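# Free the hanging hook from the vise hook, lay it down

## Task

Lift the loose hook off the hook that is held in the vise and leave it lying flat on the mat, away from the vise. The mat is loose and must finish lying flat and entirely on the table. It counts as failed if: at the end a gripper still holds anything loose other than the hook; more than a small share of the hook's weight is borne by any robot part at the end; the two hooks strike or press hard on one another at any point from one second before separation until contact between them ends, or extremely hard at any moment; or, at the instant of separation, the hook is not held by at least one gripper, or it is touching anything besides the clamped hook. A result that holds only because the robot is propping it up does not count.

## Robot and tools

ROBOT. Two arms, left_arm and right_arm, each ending in a parallel gripper with a wrist camera. Bases in the scene frame: left_arm at (-0.039, +0.278, 0), right_arm at (-0.036, -0.348, 0). Scene frame: origin on the table surface midway between the arms, +z up, +x out across the table, left_arm on the +y side. The arm names are labels, not image sides. Joint ranges (rad), base to gripper: waist -2.618 to 3.054, shoulder 0 to 3.142, elbow 0 to 3.142, wrist pitch -1.571 to 1.571, wrist yaw -1.571 to 1.571, wrist roll -2.094 to 2.094. Elbows cannot fully straighten.

GRIPPER FRAME. Fingers extend along the gripper's +z axis and close along its y axis. end_effector_position is the pinch point between the pads, roughly 1 cm back from the tips. Reported hand positions can be slightly wrong, more so when reaching far.

THE ROW. Every motion command uses one row of 16 numbers covering both arms, always all 16 even if one arm is idle: left x, y, z, qw, qx, qy, qz, opening, then right x, y, z, qw, qx, qy, qz, opening. x, y, z are an absolute target for the pinch point in metres, scene frame; the quaternion is an absolute target orientation, w first, scene frame. Opening runs from -1 (closed) to +1 (fully open, 0.093 m); it is a target, not an offset. Pads meet near -0.94 and each mm of object width adds about 0.0208; each gripper may read off by up to 0.02 consistently. Sending a value below the width reading squeezes harder (up to about 50-62 N per pad, less on parts under 5 mm thick). Keep resending the same closing value to keep a grip. An idle arm should get its last reported pose and the same quaternion every call; do not copy a drifted quaternion back. A target more than 0.6 m from the arm's last reported position along any gripper axis is refused and nothing moves.

execute_actions. Argument actions: a list holding one item or empty. Empty list = just report the state. {"rows": [[16 numbers], ...], "steps": n} plays up to 15 rows, one per control step of 1/30 s (n at most 15, default 15; last row repeats if rows run out). {"steps": n} with no rows is a wait of up to 300 steps counted from the previous result, thinking time included. Optional pictures (boolean) toggles camera images; they are on by default.

move. target: one 16-number row as above. speed: m/s per arm path, 0.002 to 0.5, default 0.25 (rotation up to twice that in rad/s). Both grippers travel straight lines finishing together, 0.5 to 10 s; longer moves are cut at 10 s. Openings are applied at the start. Paths ignore obstacles and the other arm; grippers lag, wander and may overshoot speed near full reach. Faster motion and targets set deeper past a contact mean harder hits and pushes. The result adds a move: line: the ending (done, off_target, moving, held, fault), which limits acted (paced = pose clipped; held = safety check blocked steps, after which the arm may lurch fast), and each gripper's distance to its target.

wait: seconds from 0 to 10; nothing new is sent.
zoom_image: camera (cam_high, cam_low, cam_left_wrist, cam_right_wrist) and region [x0, y0, x1, y1] in pixels, top-left origin, at most 504x504; magnifies that camera's newest image.
read_manual: section "licences" only; returns licence text, no motion.
finished_scene: scene = number of the current scene; ends and grades it irreversibly. Replying with no tool call also ends everything.

CONTROL BEHAVIOUR. Each step the command is clipped to within 70 mm and 16 degrees of the measured pose; position wins over orientation if both cannot be met. After an action ends the arm continues only to its last clipped pose, so far targets need repeated commands; check the reported pose. Joint friction can leave the gripper up to about 31 mm short, and tiny commands may do nothing. The simulation keeps running while you think.

RESULT LINES. State line: left_arm: ... | right_arm: ... gives each pinch position and quaternion. grip_measured is the finger motor on the opening scale; it barely reveals contact. The last value of each arm's joint list is the pad gap in metres, valid only when nothing is in the grip. "pose unreachable" names an arm whose command the clearance check altered or blocked; HELD marks steps not sent. "Hand target" shows where the controller is driving each gripper. MOTOR HOT warns from 75 °C; OVER-TEMPERATURE FAULT means a stop at 90 °C (10 s) or 100 °C (arm goes limp and falls). Holding loads, even while thinking, heats motors.

CAMERAS. cam_high, cam_low, cam_left_wrist, cam_right_wrist, each 504x504, in that order; calibration is approximate.

AVOID. Arms colliding or pressing each other; knocking anything off the table; disturbing the mat so it is not flat and fully on the table; hard contact between the hooks while separating; letting the hook touch anything else at release; leaving it resting on the robot. Loose objects may occasionally be nudged by an outside push. Move slowly near contact, keep a firm grip as it comes free, then set it down and open.

Each tool is called after "Emit:" as name(argument=value, ...) on one line, values as JSON.

## Session

Emit:
execute_actions(actions=[])

Scene clock: 0.00 s of 4400.00 s.
left_arm: end_effector_position=(+0.2385, +0.2349, +0.2697) grip_measured=+0.991 end_effector_quat_wxyz=(+0.546, -0.505, +0.659, -0.113) | right_arm: end_effector_position=(+0.2184, -0.7116, +0.2200) grip_measured=-0.940 end_effector_quat_wxyz=(+0.663, +0.012, +0.749, -0.008)
Joint positions: left_arm=[-0.779  0.992  0.952 -0.725 -0.993 -1.536  0.093] | right_arm=[-1.222  1.765  1.112  0.222 -1.277 -0.412  0.   ]
Joint velocities: left_arm=[-0.002  0.022  0.002 -0.051 -0.051 -0.037  0.   ] | right_arm=[ 0.002  0.002  0.002 -0.051  0.066 -0.007  0.001]
Hand target (left_arm): +0.238, +0.235, +0.270; +0.546, -0.505, +0.659, -0.113
Hand target (right_arm): +0.218, -0.712, +0.220; +0.663, +0.012, +0.749, -0.008

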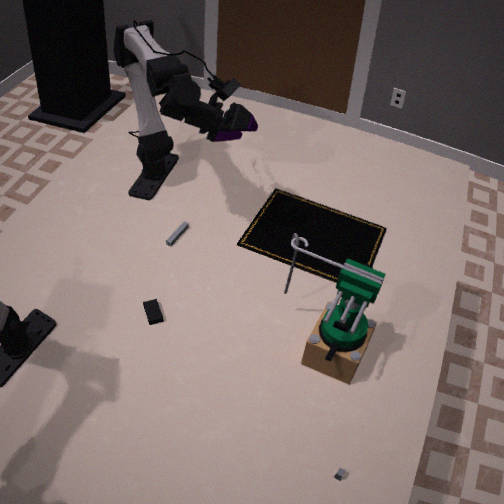

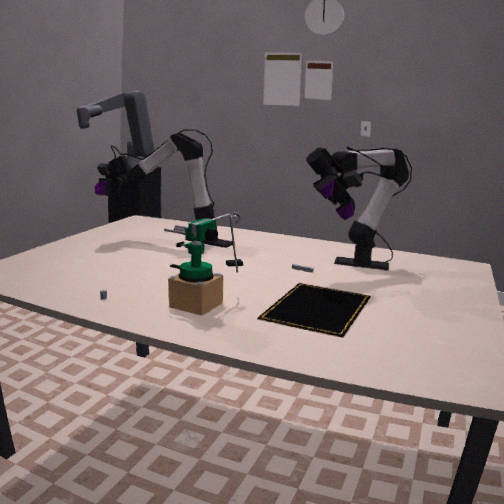

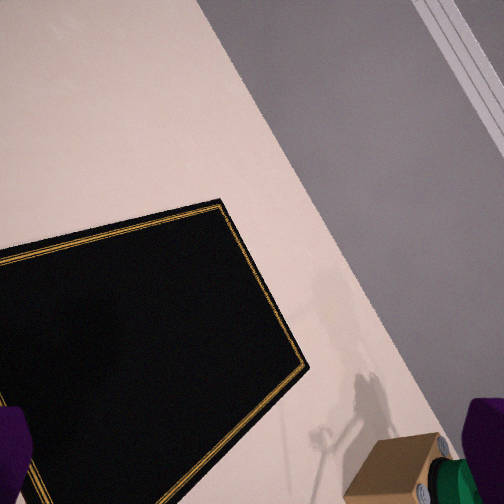

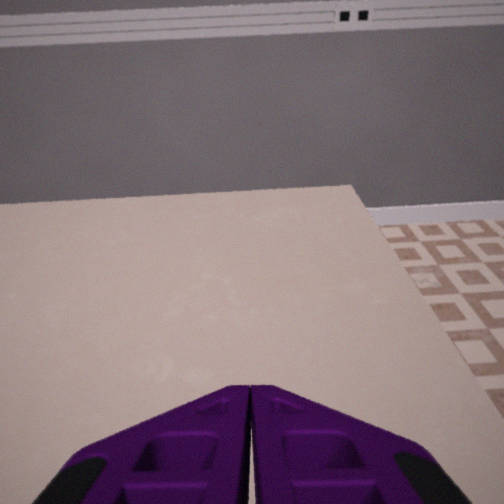

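Emit:
zoom_image(camera="cam_high", region=[220, 180, 420, 380])

Emit:
zoom_image(camera="cam_low", region=[130, 180, 330, 340])

Region (220, 180, 420, 380) of cam_high's 504x504 image, scaled by 2.520, with more detail than that image has.

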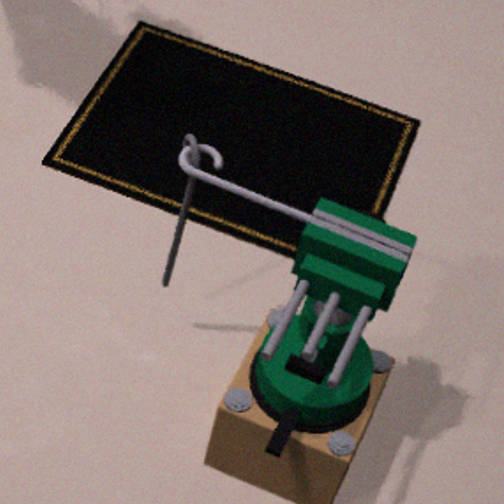

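Region (130, 180, 330, 340) of cam_low's 504x504 image, scaled by 2.520, with more detail than that image has; it fills the top 403 rows of this view, and the rest is white.

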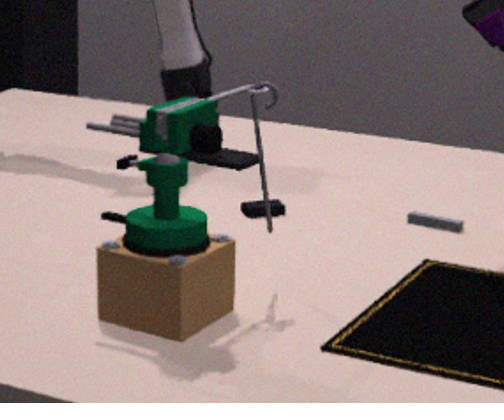

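Emit:
move(target=[0.2385,0.2349,0.2697,0.546,-0.505,0.659,-0.113, 0.30,-0.043,0.15,0.707,0,0.707,0,1])


Emit:
move(target=[0.2385,0.2349,0.2697,0.546,-0.505,0.659,-0.113,1, 0.30,-0.043,0.15,0.707,0,0.707,0,1])

action 0: the call puts the target (right_arm/x, right_arm/y, right_arm/z) 0.671 m from right_arm's end_effector_position in the last result along the gripper's own y axis as it stood there; a target may be at most 0.6 m away along each of those axes, so nothing of the call was run and nothing moved. Command a nearer target, and go on from there in a later call.

Emit:
move(target=[0.2385,0.2349,0.2697,0.546,-0.505,0.659,-0.113,1, 0.28,-0.2,0.17,0.707,0,0.707,0,1])

Emit:
move(target=[0.2385,0.2349,0.2697,0.546,-0.505,0.659,-0.113,1, 0.30,-0.043,0.15,0.707,0,0.707,0,1])

Scene clock: 7.17 s of 4400.00 s.
left_arm: end_effector_position=(+0.2385, +0.2349, +0.2697) grip_measured=+0.991 end_effector_quat_wxyz=(+0.546, -0.505, +0.659, -0.113) | right_arm: end_effector_position=(+0.2720, -0.2092, +0.1637) grip_measured=+0.999 end_effector_quat_wxyz=(+0.701, +0.001, +0.713, +0.001)
Joint positions: left_arm=[-0.779  0.992  0.952 -0.725 -0.993 -1.536  0.093] | right_arm=[0.89  1.409 0.214 1.171 0.781 0.019 0.093]
Joint velocities: left_arm=[ 0.012 -0.037 -0.012 -0.007  0.037 -0.081 -0.001] | right_arm=[-0.012  0.022 -0.022 -0.022  0.037 -0.007 -0.   ]
Hand target (left_arm): +0.238, +0.235, +0.270; +0.546, -0.505, +0.659, -0.113
Hand target (right_arm): +0.274, -0.204, +0.168; +0.706, +0.001, +0.708, +0.001
Off the commanded pose (left_arm): 0.000 m, 0 deg.
Off the commanded pose (right_arm): 0.014 m, 1 deg.
After step 90, 1.10 s passed at rest.
move: off_target (right_arm)
camera_calibration (this result's frames):
cam_right_wrist: T_world_to_cam=[[-0.003093, -0.999892, -0.0143754, -0.206338], [-0.443741, 0.014255, -0.896042, 0.307377], [0.89615, 0.00360749, -0.443737, -0.0933322], [0, 0, 0, 1]] pos_world=[0.219397, -0.21036, 0.231042]

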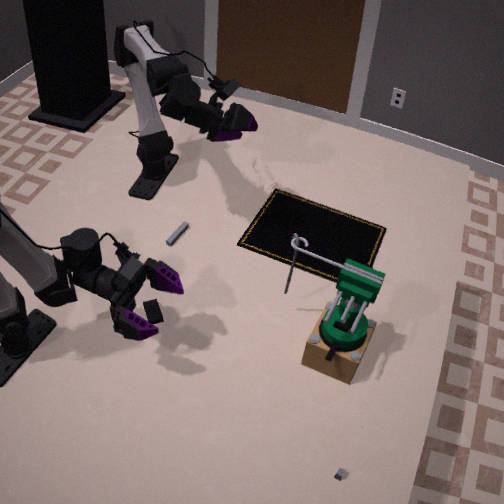

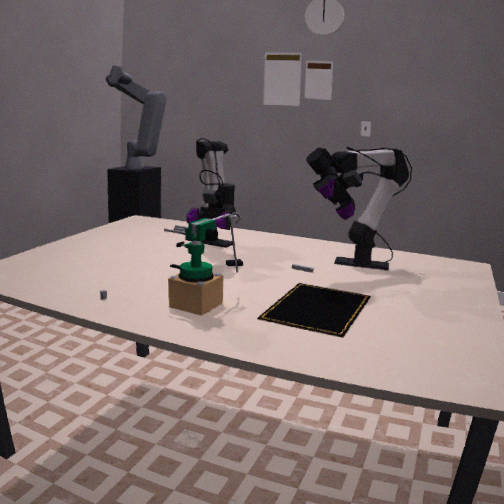

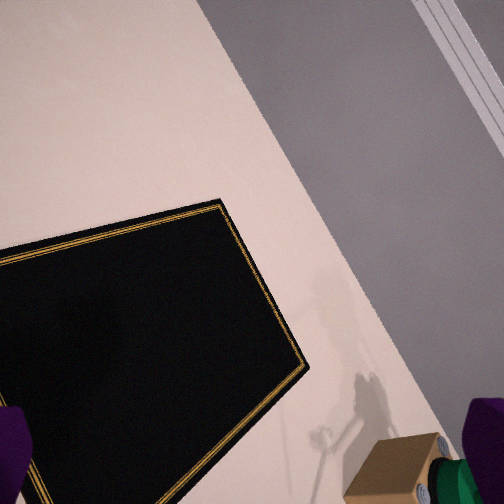

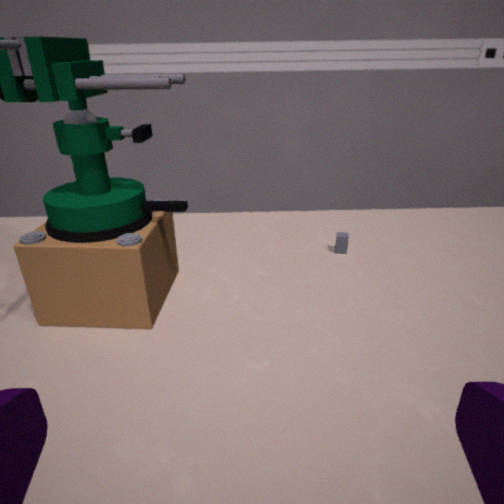

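Scene clock: 8.40 s of 4400.00 s.
left_arm: end_effector_position=(+0.2385, +0.2349, +0.2697) grip_measured=+0.991 end_effector_quat_wxyz=(+0.546, -0.505, +0.659, -0.113) | right_arm: end_effector_position=(+0.2980, -0.0475, +0.1533) grip_measured=+0.999 end_effector_quat_wxyz=(+0.708, +0.003, +0.706, +0.008)
Joint positions: left_arm=[-0.779  0.992  0.952 -0.725 -0.993 -1.536  0.093] | right_arm=[1.174 1.963 0.777 1.191 1.058 0.013 0.093]
Joint velocities: left_arm=[-0.022  0.012  0.012  0.037 -0.066  0.037 -0.001] | right_arm=[-0.022 -0.007 -0.007 -0.081 -0.037 -0.066 -0.   ]
Hand target (left_arm): +0.238, +0.235, +0.270; +0.546, -0.505, +0.659, -0.113
Hand target (right_arm): +0.299, -0.043, +0.152; +0.707, +0.000, +0.707, +0.000
Off the commanded pose (left_arm): 0.000 m, 0 deg.
Off the commanded pose (right_arm): 0.006 m, 1 deg.
move: done
camera_calibration (this result's frames):
cam_right_wrist: T_world_to_cam=[[0.00419415, -0.999587, -0.0284132, -0.044642], [-0.42736, 0.0238963, -0.903765, 0.304028], [0.904072, 0.0159332, -0.427084, -0.126141], [0, 0, 0, 1]] pos_world=[0.244157, -0.0498789, 0.219629]

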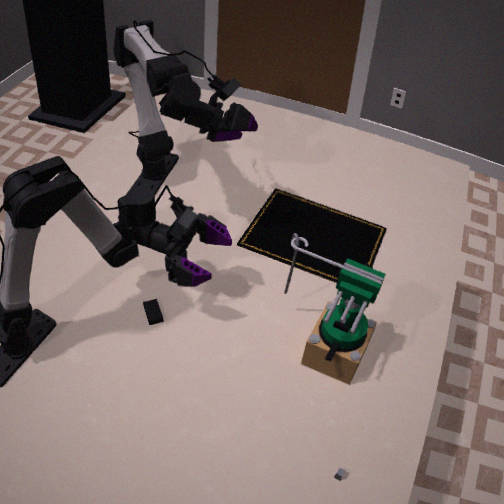

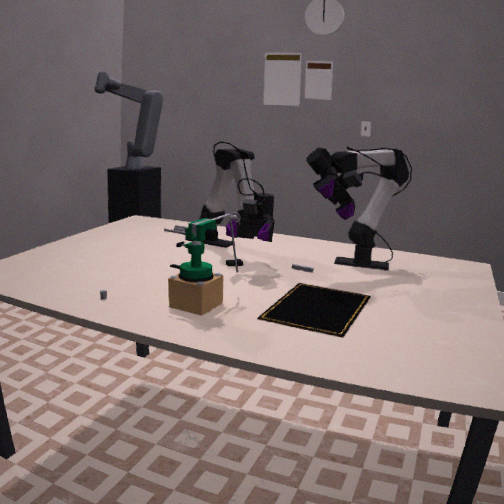

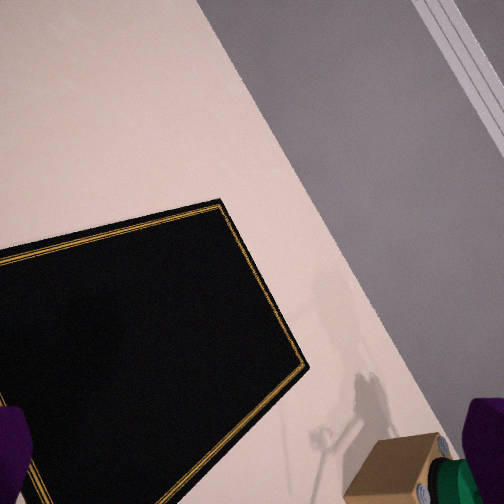

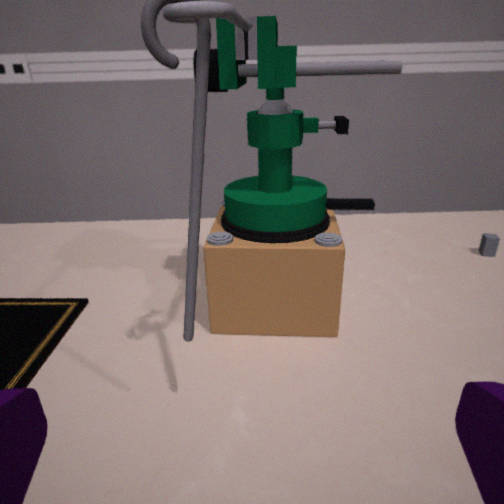

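Emit:
move(target=[0.2385,0.2349,0.2697,0.546,-0.505,0.659,-0.113,1, 0.40,-0.02,0.17,0.707,0,0.707,0,1])

Scene clock: 10.50 s of 4400.00 s.
left_arm: end_effector_position=(+0.2385, +0.2349, +0.2697) grip_measured=+0.991 end_effector_quat_wxyz=(+0.546, -0.505, +0.659, -0.113) | right_arm: end_effector_position=(+0.3953, -0.0234, +0.1740) grip_measured=+0.999 end_effector_quat_wxyz=(+0.709, +0.008, +0.705, +0.003)
Joint positions: left_arm=[-0.779  0.992  0.952 -0.725 -0.993 -1.536  0.093] | right_arm=[1.    2.113 1.147 0.977 0.898 0.008 0.093]
Joint velocities: left_arm=[ 0.002  0.002 -0.002  0.007 -0.037 -0.007 -0.   ] | right_arm=[-0.007  0.002  0.002  0.007 -0.007  0.095 -0.001]
Hand target (left_arm): +0.238, +0.235, +0.270; +0.546, -0.505, +0.659, -0.113
Hand target (right_arm): +0.399, -0.019, +0.171; +0.707, -0.000, +0.707, -0.000
Off the commanded pose (left_arm): 0.000 m, 0 deg.
Off the commanded pose (right_arm): 0.007 m, 1 deg.
move: done
camera_calibration (this result's frames):
cam_right_wrist: T_world_to_cam=[[-0.00942147, -0.999549, -0.0284963, -0.0150671], [-0.422661, 0.0298074, -0.905798, 0.362368], [0.906239, 0.00351033, -0.422751, -0.20756], [0, 0, 0, 1]] pos_world=[0.341116, -0.025133, 0.240057]

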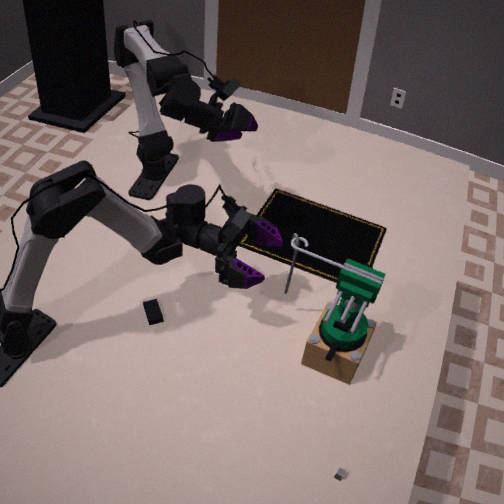

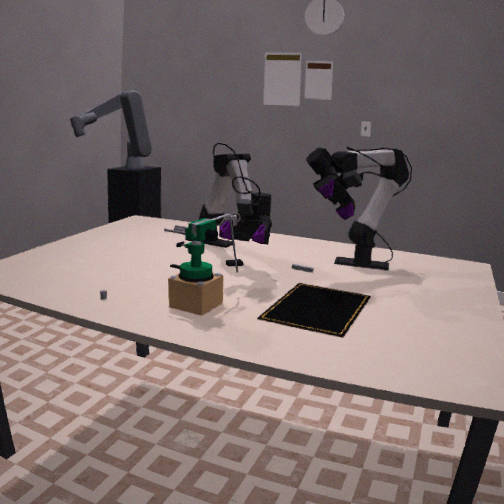

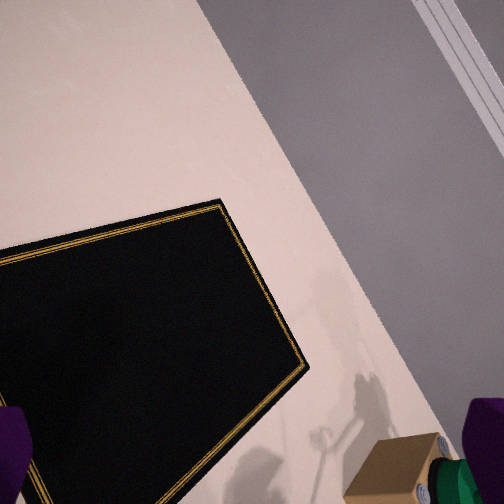

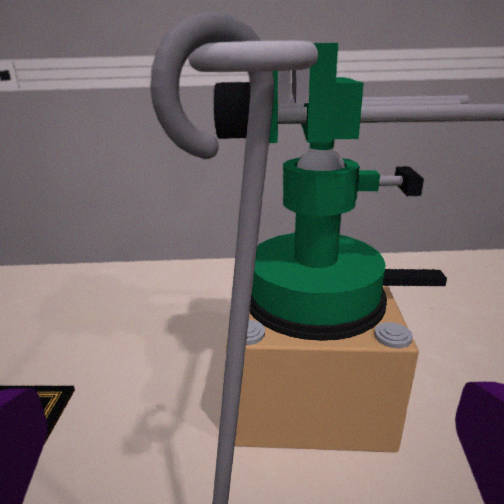

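Emit:
move(target=[0.2385,0.2349,0.2697,0.546,-0.505,0.659,-0.113,1, 0.44,-0.018,0.12,0.707,0,0.707,0,1], speed=0.08)

Scene clock: 12.77 s of 4400.00 s.
left_arm: end_effector_position=(+0.2385, +0.2349, +0.2697) grip_measured=+0.991 end_effector_quat_wxyz=(+0.546, -0.505, +0.659, -0.113) | right_arm: end_effector_position=(+0.4345, -0.0186, +0.1181) grip_measured=+0.999 end_effector_quat_wxyz=(+0.702, -0.002, +0.712, -0.003)
Joint positions: left_arm=[-0.779  0.992  0.952 -0.725 -0.993 -1.536  0.093] | right_arm=[0.938 2.325 1.268 1.035 0.83  0.008 0.093]
Joint velocities: left_arm=[-0.022  0.027 -0.007 -0.007  0.007 -0.007 -0.   ] | right_arm=[-0.012 -0.017 -0.002 -0.081  0.022  0.037 -0.   ]
Hand target (left_arm): +0.238, +0.235, +0.270; +0.546, -0.505, +0.659, -0.113
Hand target (right_arm): +0.440, -0.017, +0.121; +0.707, -0.000, +0.707, -0.000
Off the commanded pose (left_arm): 0.000 m, 0 deg.
Off the commanded pose (right_arm): 0.006 m, 1 deg.
move: done
camera_calibration (this result's frames):
cam_right_wrist: T_world_to_cam=[[-0.00442179, -0.999981, -0.00432297, -0.0164949], [-0.441844, 0.00583187, -0.897073, 0.334944], [0.897081, -0.00205659, -0.441862, -0.260582], [0, 0, 0, 1]] pos_world=[0.381683, -0.0189839, 0.185256]

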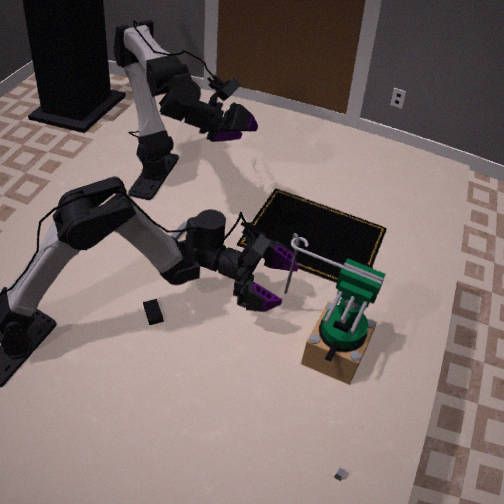

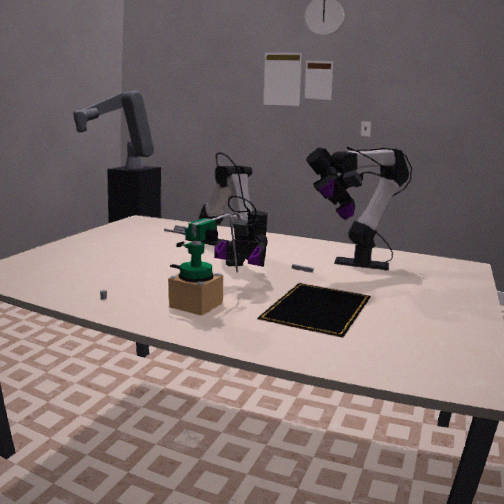

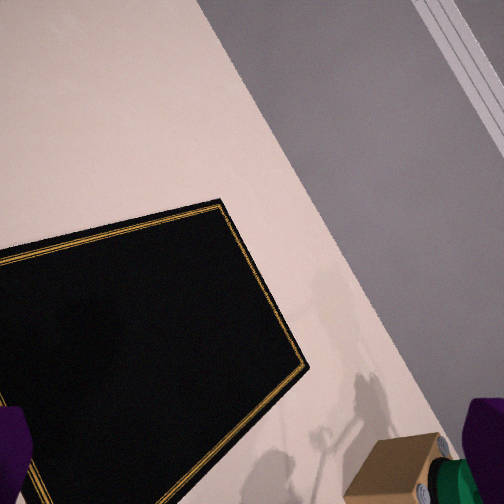

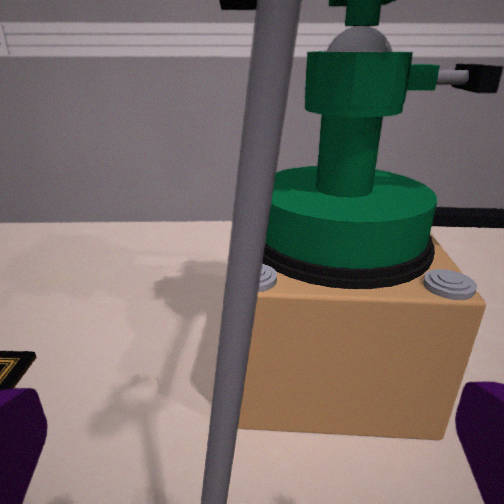

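Emit:
move(target=[0.2385,0.2349,0.2697,0.546,-0.505,0.659,-0.113,1, 0.453,-0.013,0.12,0.707,0,0.707,0,1], speed=0.05)

Emit:
move(target=[0.2385,0.2349,0.2697,0.546,-0.505,0.659,-0.113,1, 0.453,-0.013,0.12,0.707,0,0.707,0,-1], speed=0.05)

Scene clock: 14.50 s of 4400.00 s.
left_arm: end_effector_position=(+0.2385, +0.2349, +0.2697) grip_measured=+0.991 end_effector_quat_wxyz=(+0.546, -0.505, +0.659, -0.113) | right_arm: end_effector_position=(+0.4471, -0.0140, +0.1243) grip_measured=+0.999 end_effector_quat_wxyz=(+0.709, +0.005, +0.705, +0.004)
Joint positions: left_arm=[-0.779  0.992  0.952 -0.725 -0.993 -1.536  0.093] | right_arm=[0.924 2.354 1.333 1.029 0.816 0.008 0.093]
Joint velocities: left_arm=[ 0.002  0.007  0.012 -0.022  0.066 -0.007 -0.   ] | right_arm=[-0.002  0.007  0.002  0.051 -0.066  0.007  0.   ]
Hand target (left_arm): +0.238, +0.235, +0.270; +0.546, -0.505, +0.659, -0.113
Hand target (right_arm): +0.453, -0.013, +0.120; +0.707, -0.000, +0.707, -0.000
Off the commanded pose (left_arm): 0.000 m, 0 deg.
Off the commanded pose (right_arm): 0.007 m, 1 deg.
move: done
camera_calibration (this result's frames):
cam_right_wrist: T_world_to_cam=[[-0.00412537, -0.999661, -0.0257013, -0.00925012], [-0.424116, 0.0250245, -0.905262, 0.339425], [0.905599, 0.00716578, -0.424075, -0.274986], [0, 0, 0, 1]] pos_world=[0.392945, -0.0157705, 0.190416]

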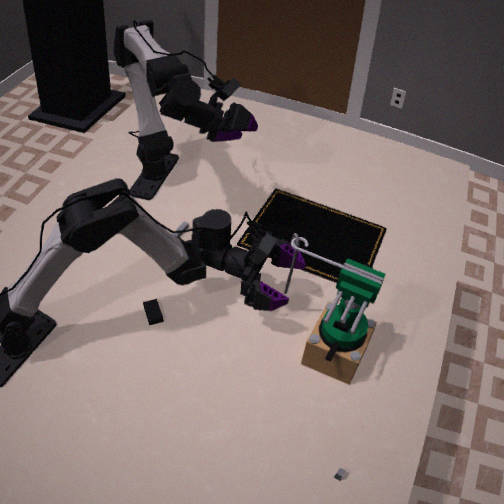

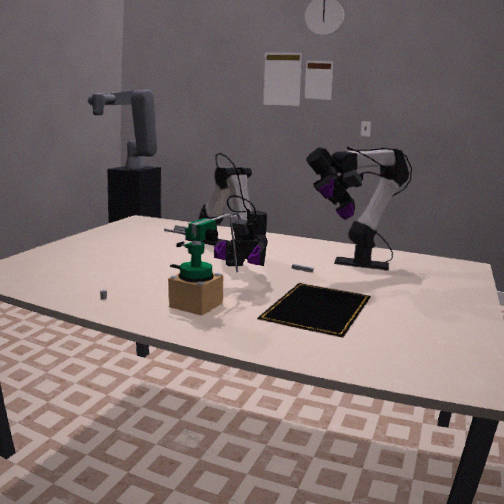

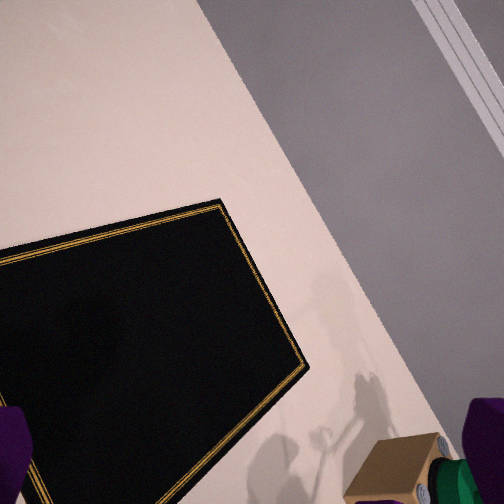

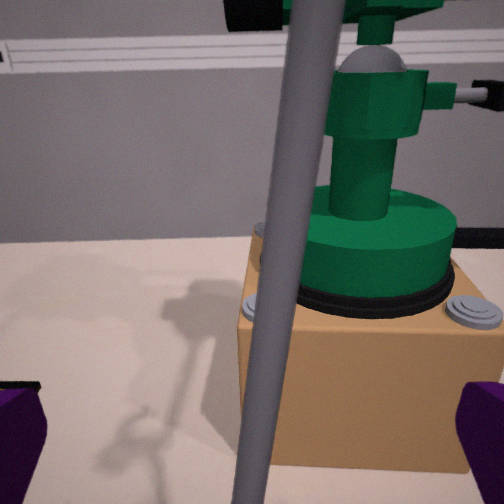

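Scene clock: 15.20 s of 4400.00 s.
left_arm: end_effector_position=(+0.2385, +0.2349, +0.2697) grip_measured=+0.991 end_effector_quat_wxyz=(+0.546, -0.505, +0.659, -0.113) | right_arm: end_effector_position=(+0.4491, -0.0184, +0.1255) grip_measured=-0.971 end_effector_quat_wxyz=(+0.711, +0.015, +0.703, +0.004)
Joint positions: left_arm=[-0.779  0.992  0.952 -0.725 -0.993 -1.536  0.093] | right_arm=[0.918 2.355 1.333 1.038 0.825 0.016 0.   ]
Joint velocities: left_arm=[ 0.002  0.002  0.007 -0.022  0.007  0.007  0.   ] | right_arm=[ 0.007  0.002 -0.002 -0.081  0.022 -0.037  0.   ]
Hand target (left_arm): +0.238, +0.235, +0.270; +0.546, -0.505, +0.659, -0.113
Hand target (right_arm): +0.453, -0.013, +0.120; +0.707, +0.000, +0.707, +0.000
Off the commanded pose (left_arm): 0.000 m, 0 deg.
Off the commanded pose (right_arm): 0.009 m, 2 deg.
move: done
camera_calibration (this result's frames):
cam_right_wrist: T_world_to_cam=[[-0.0183727, -0.99906, -0.0392654, -0.00547534], [-0.418633, 0.0433506, -0.90712, 0.3396], [0.90797, -0.000228427, -0.419036, -0.278087], [0, 0, 0, 1]] pos_world=[0.394562, -0.0202556, 0.191314]

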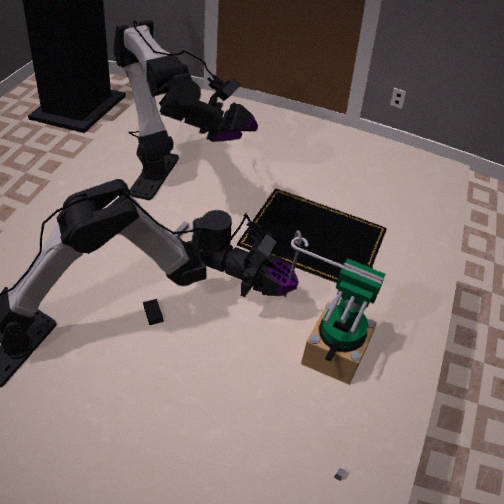

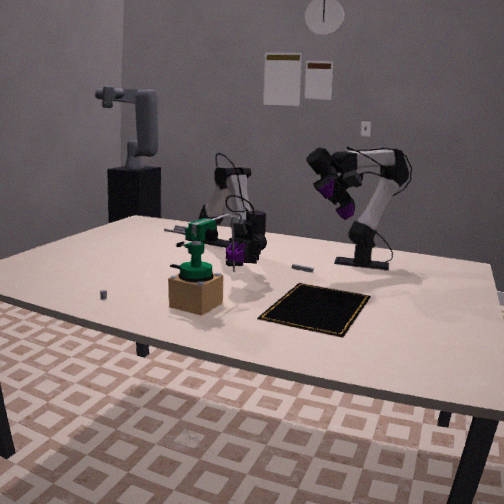

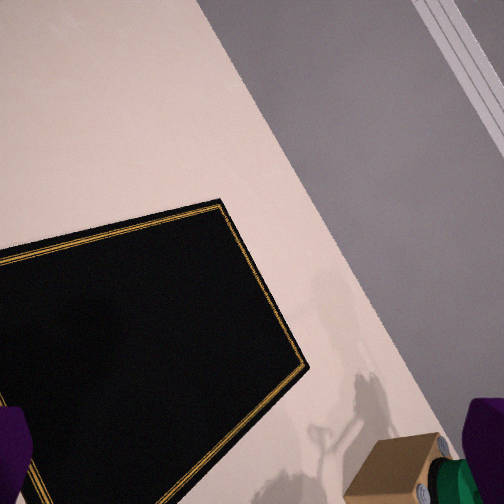

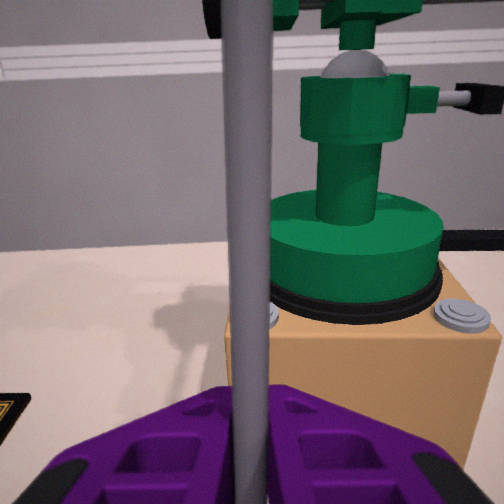

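Gripped. Lift 4 cm slowly.

Emit:
move(target=[0.2385,0.2349,0.2697,0.546,-0.505,0.659,-0.113,1, 0.449,-0.018,0.17,0.707,0,0.707,0,-1], speed=0.03)

Emit:
zoom_image(camera="cam_high", region=[240, 180, 380, 320])

Emit:
zoom_image(camera="cam_low", region=[170, 170, 290, 290])

Scene clock: 21.00 s of 4400.00 s.
left_arm: end_effector_position=(+0.2385, +0.2349, +0.2697) grip_measured=+0.991 end_effector_quat_wxyz=(+0.546, -0.505, +0.659, -0.113) | right_arm: end_effector_position=(+0.4470, -0.0196, +0.1575) grip_measured=-0.971 end_effector_quat_wxyz=(+0.702, +0.003, +0.712, -0.004)
Joint positions: left_arm=[-0.779  0.992  0.952 -0.725 -0.993 -1.536  0.093] | right_arm=[0.918 2.25  1.333 0.898 0.819 0.013 0.   ]
Joint velocities: left_arm=[-0.007 -0.012  0.002 -0.007  0.022 -0.037  0.   ] | right_arm=[ 0.002 -0.002 -0.007  0.066  0.007 -0.007  0.   ]
Hand target (left_arm): +0.238, +0.235, +0.270; +0.546, -0.505, +0.659, -0.113
Hand target (right_arm): +0.449, -0.018, +0.170; +0.707, +0.000, +0.707, +0.000
Off the commanded pose (left_arm): 0.000 m, 0 deg.
Off the commanded pose (right_arm): 0.013 m, 1 deg.
After step 90, 1.07 s passed at rest.
move: off_target (right_arm)
camera_calibration (this result's frames):
cam_right_wrist: T_world_to_cam=[[-0.0132591, -0.999846, -0.0114943, -0.0121433], [-0.440458, 0.0161602, -0.897628, 0.375492], [0.897675, -0.00683897, -0.440604, -0.254963], [0, 0, 0, 1]] pos_world=[0.394101, -0.0199532, 0.224575]

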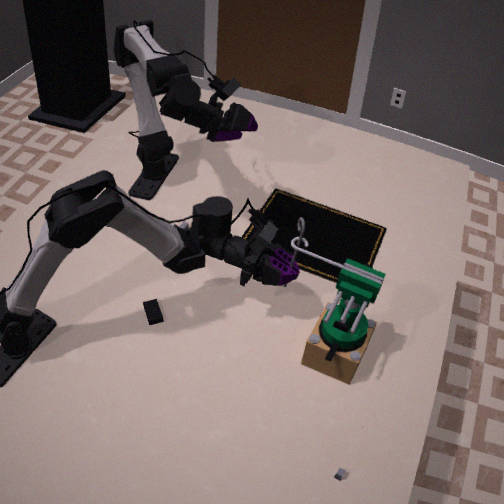

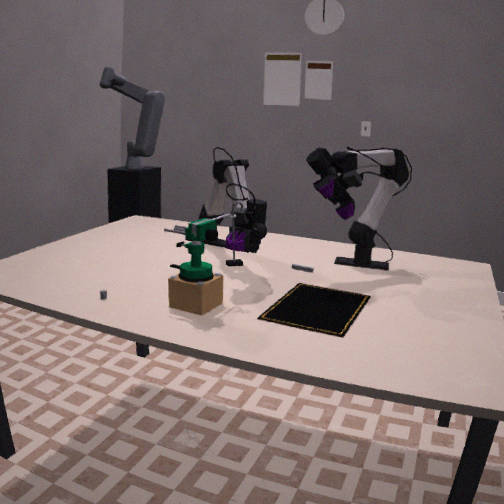

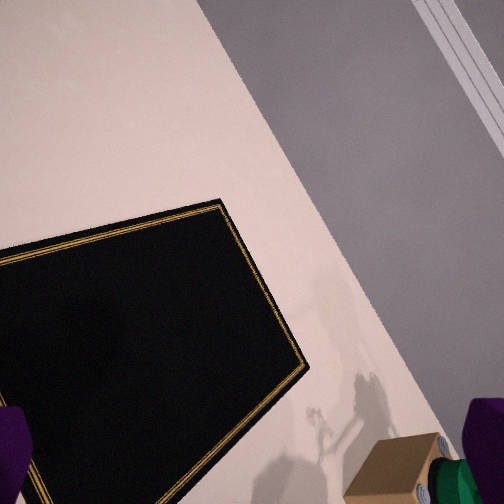

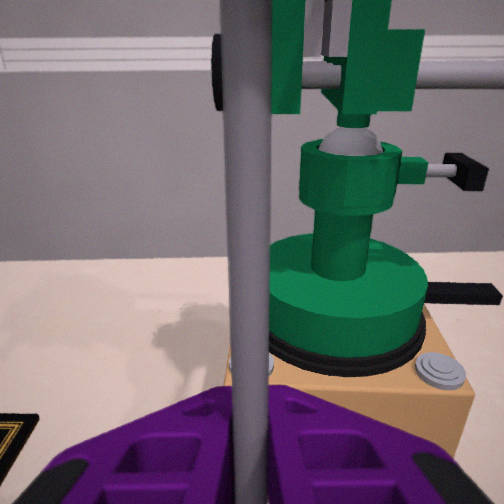

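Region (240, 180, 380, 320) of cam_high's 504x504 image, scaled by 3.600, with more detail than that image has.

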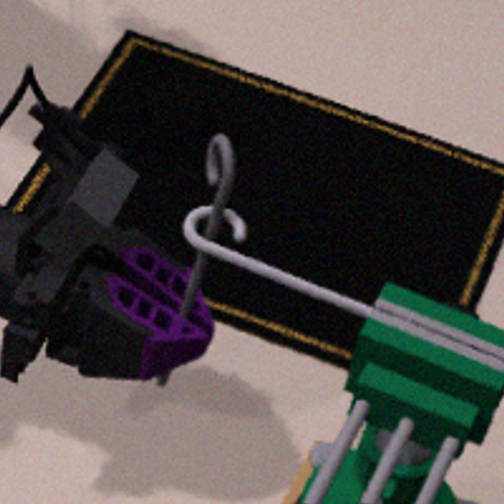

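Region (170, 170, 290, 290) of cam_low's 504x504 image, scaled by 4.200, with more detail than that image has.

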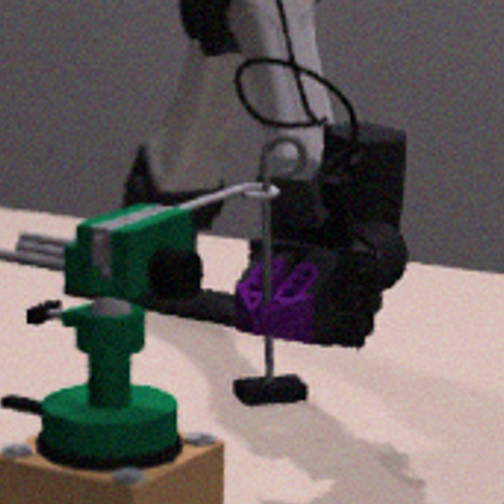

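Emit:
move(target=[0.449,-0.008,0.36,0,0.707,0.707,0,1, 0.449,-0.018,0.17,0.707,0,0.707,0,-1], speed=0.15)

Scene clock: 35.37 s of 4400.00 s.
left_arm: end_effector_position=(+0.4495, +0.0025, +0.3495) grip_measured=+0.991 end_effector_quat_wxyz=(+0.439, +0.603, +0.661, +0.079) | right_arm: end_effector_position=(+0.4470, -0.0196, +0.1573) grip_measured=-0.971 end_effector_quat_wxyz=(+0.702, +0.003, +0.712, -0.004)
Joint positions: left_arm=[-0.596  2.283  2.848 -1.212  0.05   0.956  0.093] | right_arm=[0.918 2.25  1.333 0.897 0.819 0.013 0.   ]
Joint velocities: left_arm=[-0.017  0.002  0.017  0.037 -0.066  0.022  0.   ] | right_arm=[ 0.002 -0.007 -0.007 -0.051  0.007 -0.051  0.   ]
Hand target (left_arm): +0.450, -0.004, +0.362; +0.458, +0.603, +0.647, +0.088
Hand target (right_arm): +0.449, -0.018, +0.170; +0.707, -0.000, +0.707, -0.000
Off the commanded pose (left_arm): 0.015 m, 53 deg; orientation clipped at the last step of the last action.
Off the commanded pose (right_arm): 0.013 m, 1 deg.
elbow stopped short (left arm): the move would have taken joint 3 (elbow) straighter than the controller allows; a more bent joint 3 avoids this.
After step 90, 0.07 s passed at rest.
move: off_target (left_arm, right_arm); limits=paced
camera_calibration (this result's frames):
cam_left_wrist: T_world_to_cam=[[-0.728009, -0.250733, -0.638072, 0.549517], [-0.177606, 0.967923, -0.177709, 0.18455], [0.662162, -0.0160483, -0.749189, 0.0439453], [0, 0, 0, 1]] pos_world=[0.403732, -0.0401431, 0.416351]
cam_right_wrist: T_world_to_cam=[[-0.013265, -0.999852, -0.0109353, -0.0122324], [-0.440931, 0.0156647, -0.897404, 0.375528], [0.897443, -0.00708237, -0.441073, -0.254852], [0, 0, 0, 1]] pos_world=[0.394135, -0.0199181, 0.224459]

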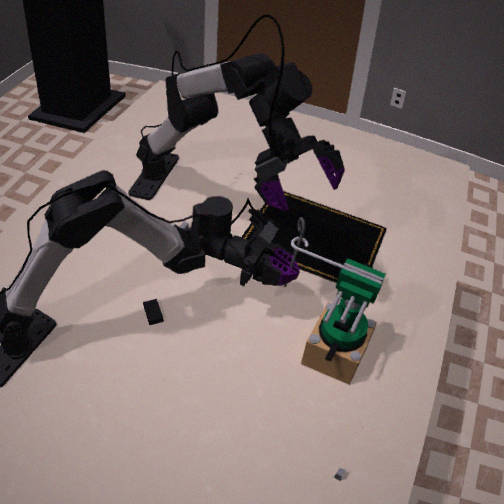

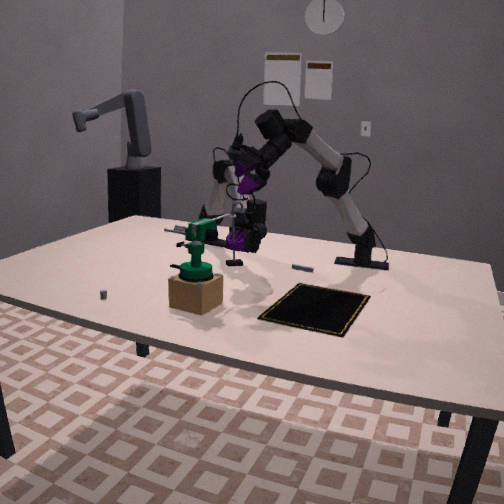

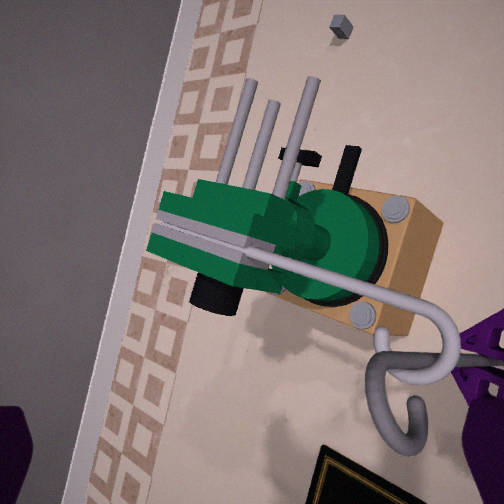

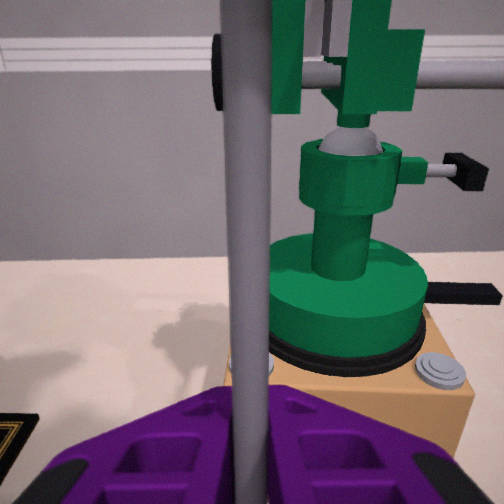

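Emit:
move(target=[0.449,0.04,0.34,0.2706,0.653,0.653,-0.2706,1, 0.449,-0.018,0.17,0.707,0,0.707,0,-1], speed=0.15)

Scene clock: 40.17 s of 4400.00 s.
left_arm: end_effector_position=(+0.4455, +0.0330, +0.3311) grip_measured=+0.991 end_effector_quat_wxyz=(+0.440, +0.572, +0.651, -0.233) | right_arm: end_effector_position=(+0.4470, -0.0196, +0.1573) grip_measured=-0.971 end_effector_quat_wxyz=(+0.702, +0.003, +0.712, -0.004)
Joint positions: left_arm=[-0.345  2.356  2.848 -1.287  0.787  0.859  0.093] | right_arm=[0.918 2.25  1.333 0.897 0.819 0.013 0.   ]
Joint velocities: left_arm=[ 0.007  0.017  0.007  0.066  0.022 -0.051 -0.   ] | right_arm=[-0.007 -0.002 -0.002 -0.007  0.066 -0.007  0.   ]
Hand target (left_arm): +0.448, +0.038, +0.338; +0.449, +0.566, +0.650, -0.235
Hand target (right_arm): +0.449, -0.018, +0.170; +0.707, +0.000, +0.707, -0.000
Off the commanded pose (left_arm): 0.012 m, 22 deg; orientation clipped at the last step of the last action.
Off the commanded pose (right_arm): 0.013 m, 1 deg.
elbow stopped short (left arm): the move would have taken joint 3 (elbow) straighter than the controller allows; a more bent joint 3 avoids this.
move: off_target (left_arm, right_arm); limits=paced
camera_calibration (this result's frames):
cam_left_wrist: T_world_to_cam=[[-0.951187, -0.229546, -0.206282, 0.498208], [-0.083215, 0.834421, -0.544809, 0.234977], [0.297185, -0.501049, -0.812792, 0.232975], [0, 0, 0, 1]] pos_world=[0.424206, 0.0350235, 0.42015]
cam_right_wrist: T_world_to_cam=[[-0.013265, -0.999852, -0.0109353, -0.0122324], [-0.440931, 0.0156647, -0.897404, 0.375528], [0.897443, -0.00708237, -0.441073, -0.254852], [0, 0, 0, 1]] pos_world=[0.394135, -0.0199181, 0.224459]

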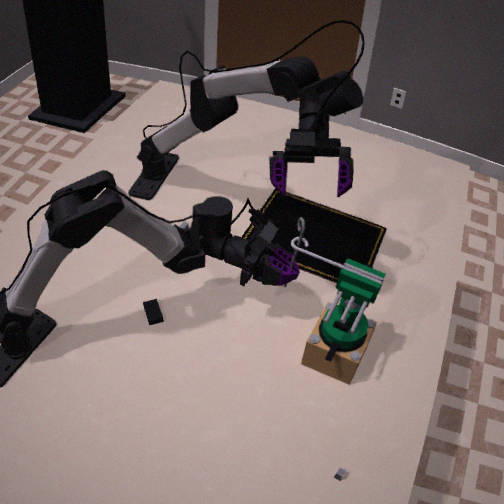

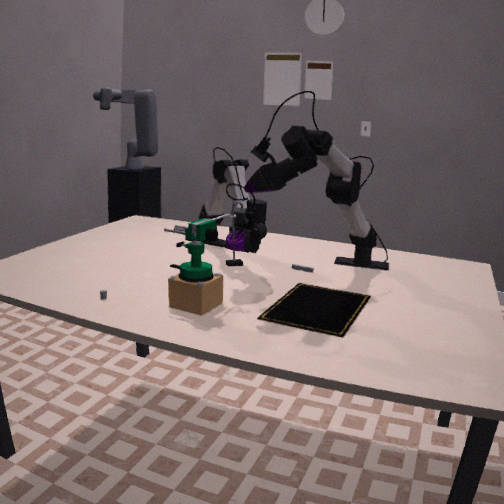

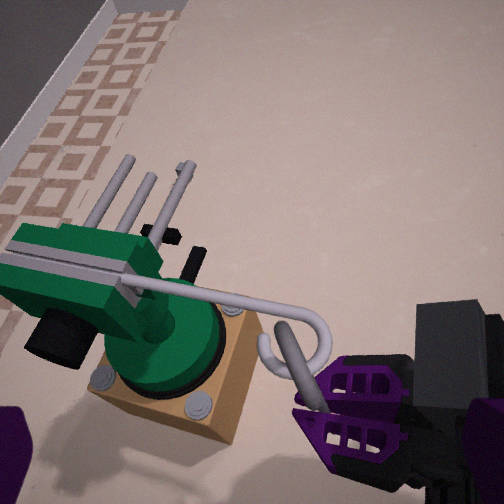

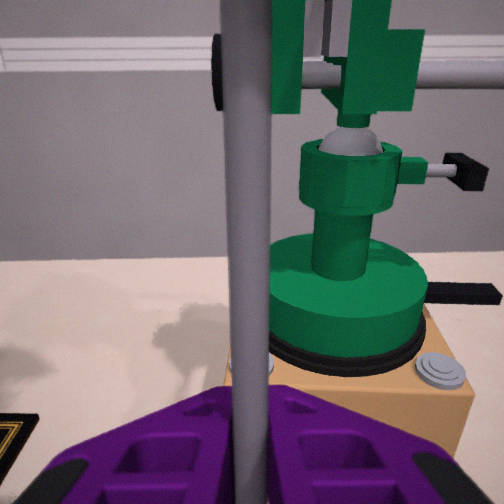

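Emit:
move(target=[0.30,0.25,0.30,0.2706,0.653,0.653,-0.2706,1, 0.462,-0.022,0.17,0.707,0,0.707,0,-1], speed=0.1)

Emit:
zoom_image(camera="cam_high", region=[250, 190, 370, 310])

Scene clock: 45.23 s of 4400.00 s.
left_arm: end_effector_position=(+0.3023, +0.2447, +0.2970) grip_measured=+0.991 end_effector_quat_wxyz=(+0.371, +0.600, +0.690, -0.159) | right_arm: end_effector_position=(+0.4549, -0.0220, +0.1606) grip_measured=-0.971 end_effector_quat_wxyz=(+0.702, -0.000, +0.712, -0.002)
Joint positions: left_arm=[ 0.17   1.705  1.906 -1.577  0.814  1.616  0.093] | right_arm=[0.9   2.25  1.351 0.877 0.794 0.012 0.   ]
Joint velocities: left_arm=[-0.007  0.007  0.007 -0.051 -0.051  0.007 -0.001] | right_arm=[-0.002 -0.017 -0.022 -0.022  0.022  0.051  0.   ]
Hand target (left_arm): +0.297, +0.246, +0.296; +0.370, +0.602, +0.690, -0.157
Hand target (right_arm): +0.462, -0.022, +0.170; +0.707, +0.000, +0.707, -0.000
Off the commanded pose (left_arm): 0.007 m, 19 deg; orientation clipped at the last step of the last action.
Off the commanded pose (right_arm): 0.012 m, 1 deg.
joint sent to its limit (left arm) — the command would take joint 4 (wrist pitch) past its lower limit, so that joint was sent only as far as its limit.
move: off_target (left_arm, right_arm); limits=paced
camera_calibration (this result's frames):
cam_left_wrist: T_world_to_cam=[[-0.947612, -0.220259, -0.23134, 0.407665], [-0.130603, 0.928101, -0.348671, -0.0390446], [0.291505, -0.300191, -0.908246, 0.334829], [0, 0, 0, 1]] pos_world=[0.283605, 0.226542, 0.384803]
cam_right_wrist: T_world_to_cam=[[-0.00563411, -0.999947, -0.00866817, -0.0183159], [-0.442331, 0.0102662, -0.896793, 0.382399], [0.896834, -0.00121843, -0.442365, -0.259887], [0, 0, 0, 1]] pos_world=[0.402119, -0.0225574, 0.227809]

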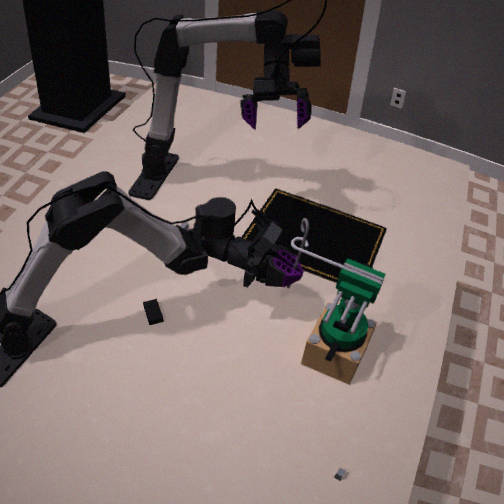

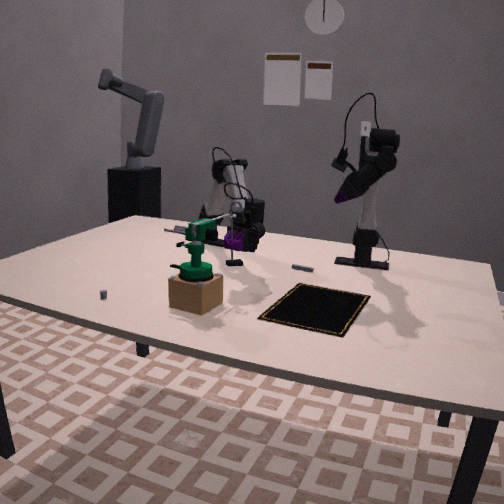

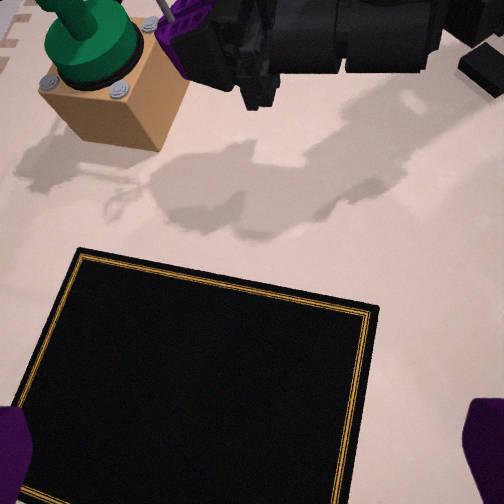

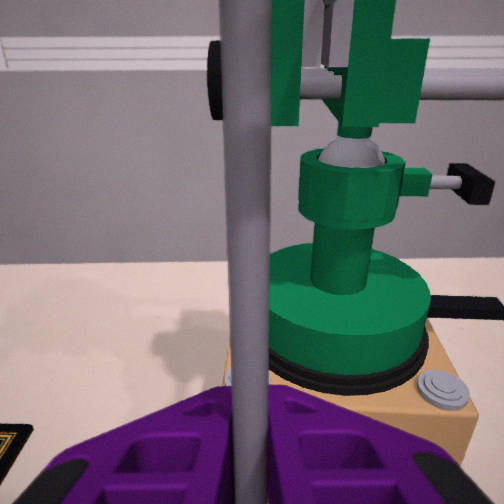

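Region (250, 190, 370, 310) of cam_high's 504x504 image, scaled by 4.200, with more detail than that image has.

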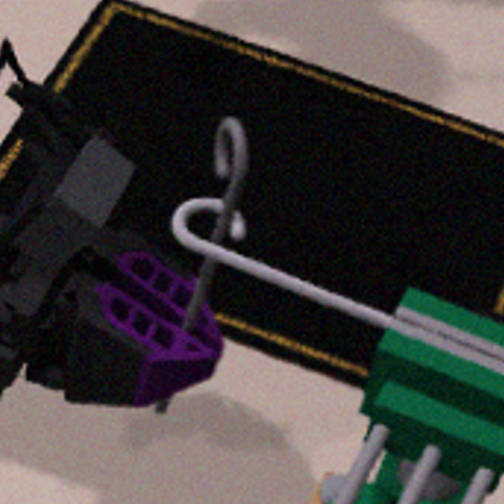

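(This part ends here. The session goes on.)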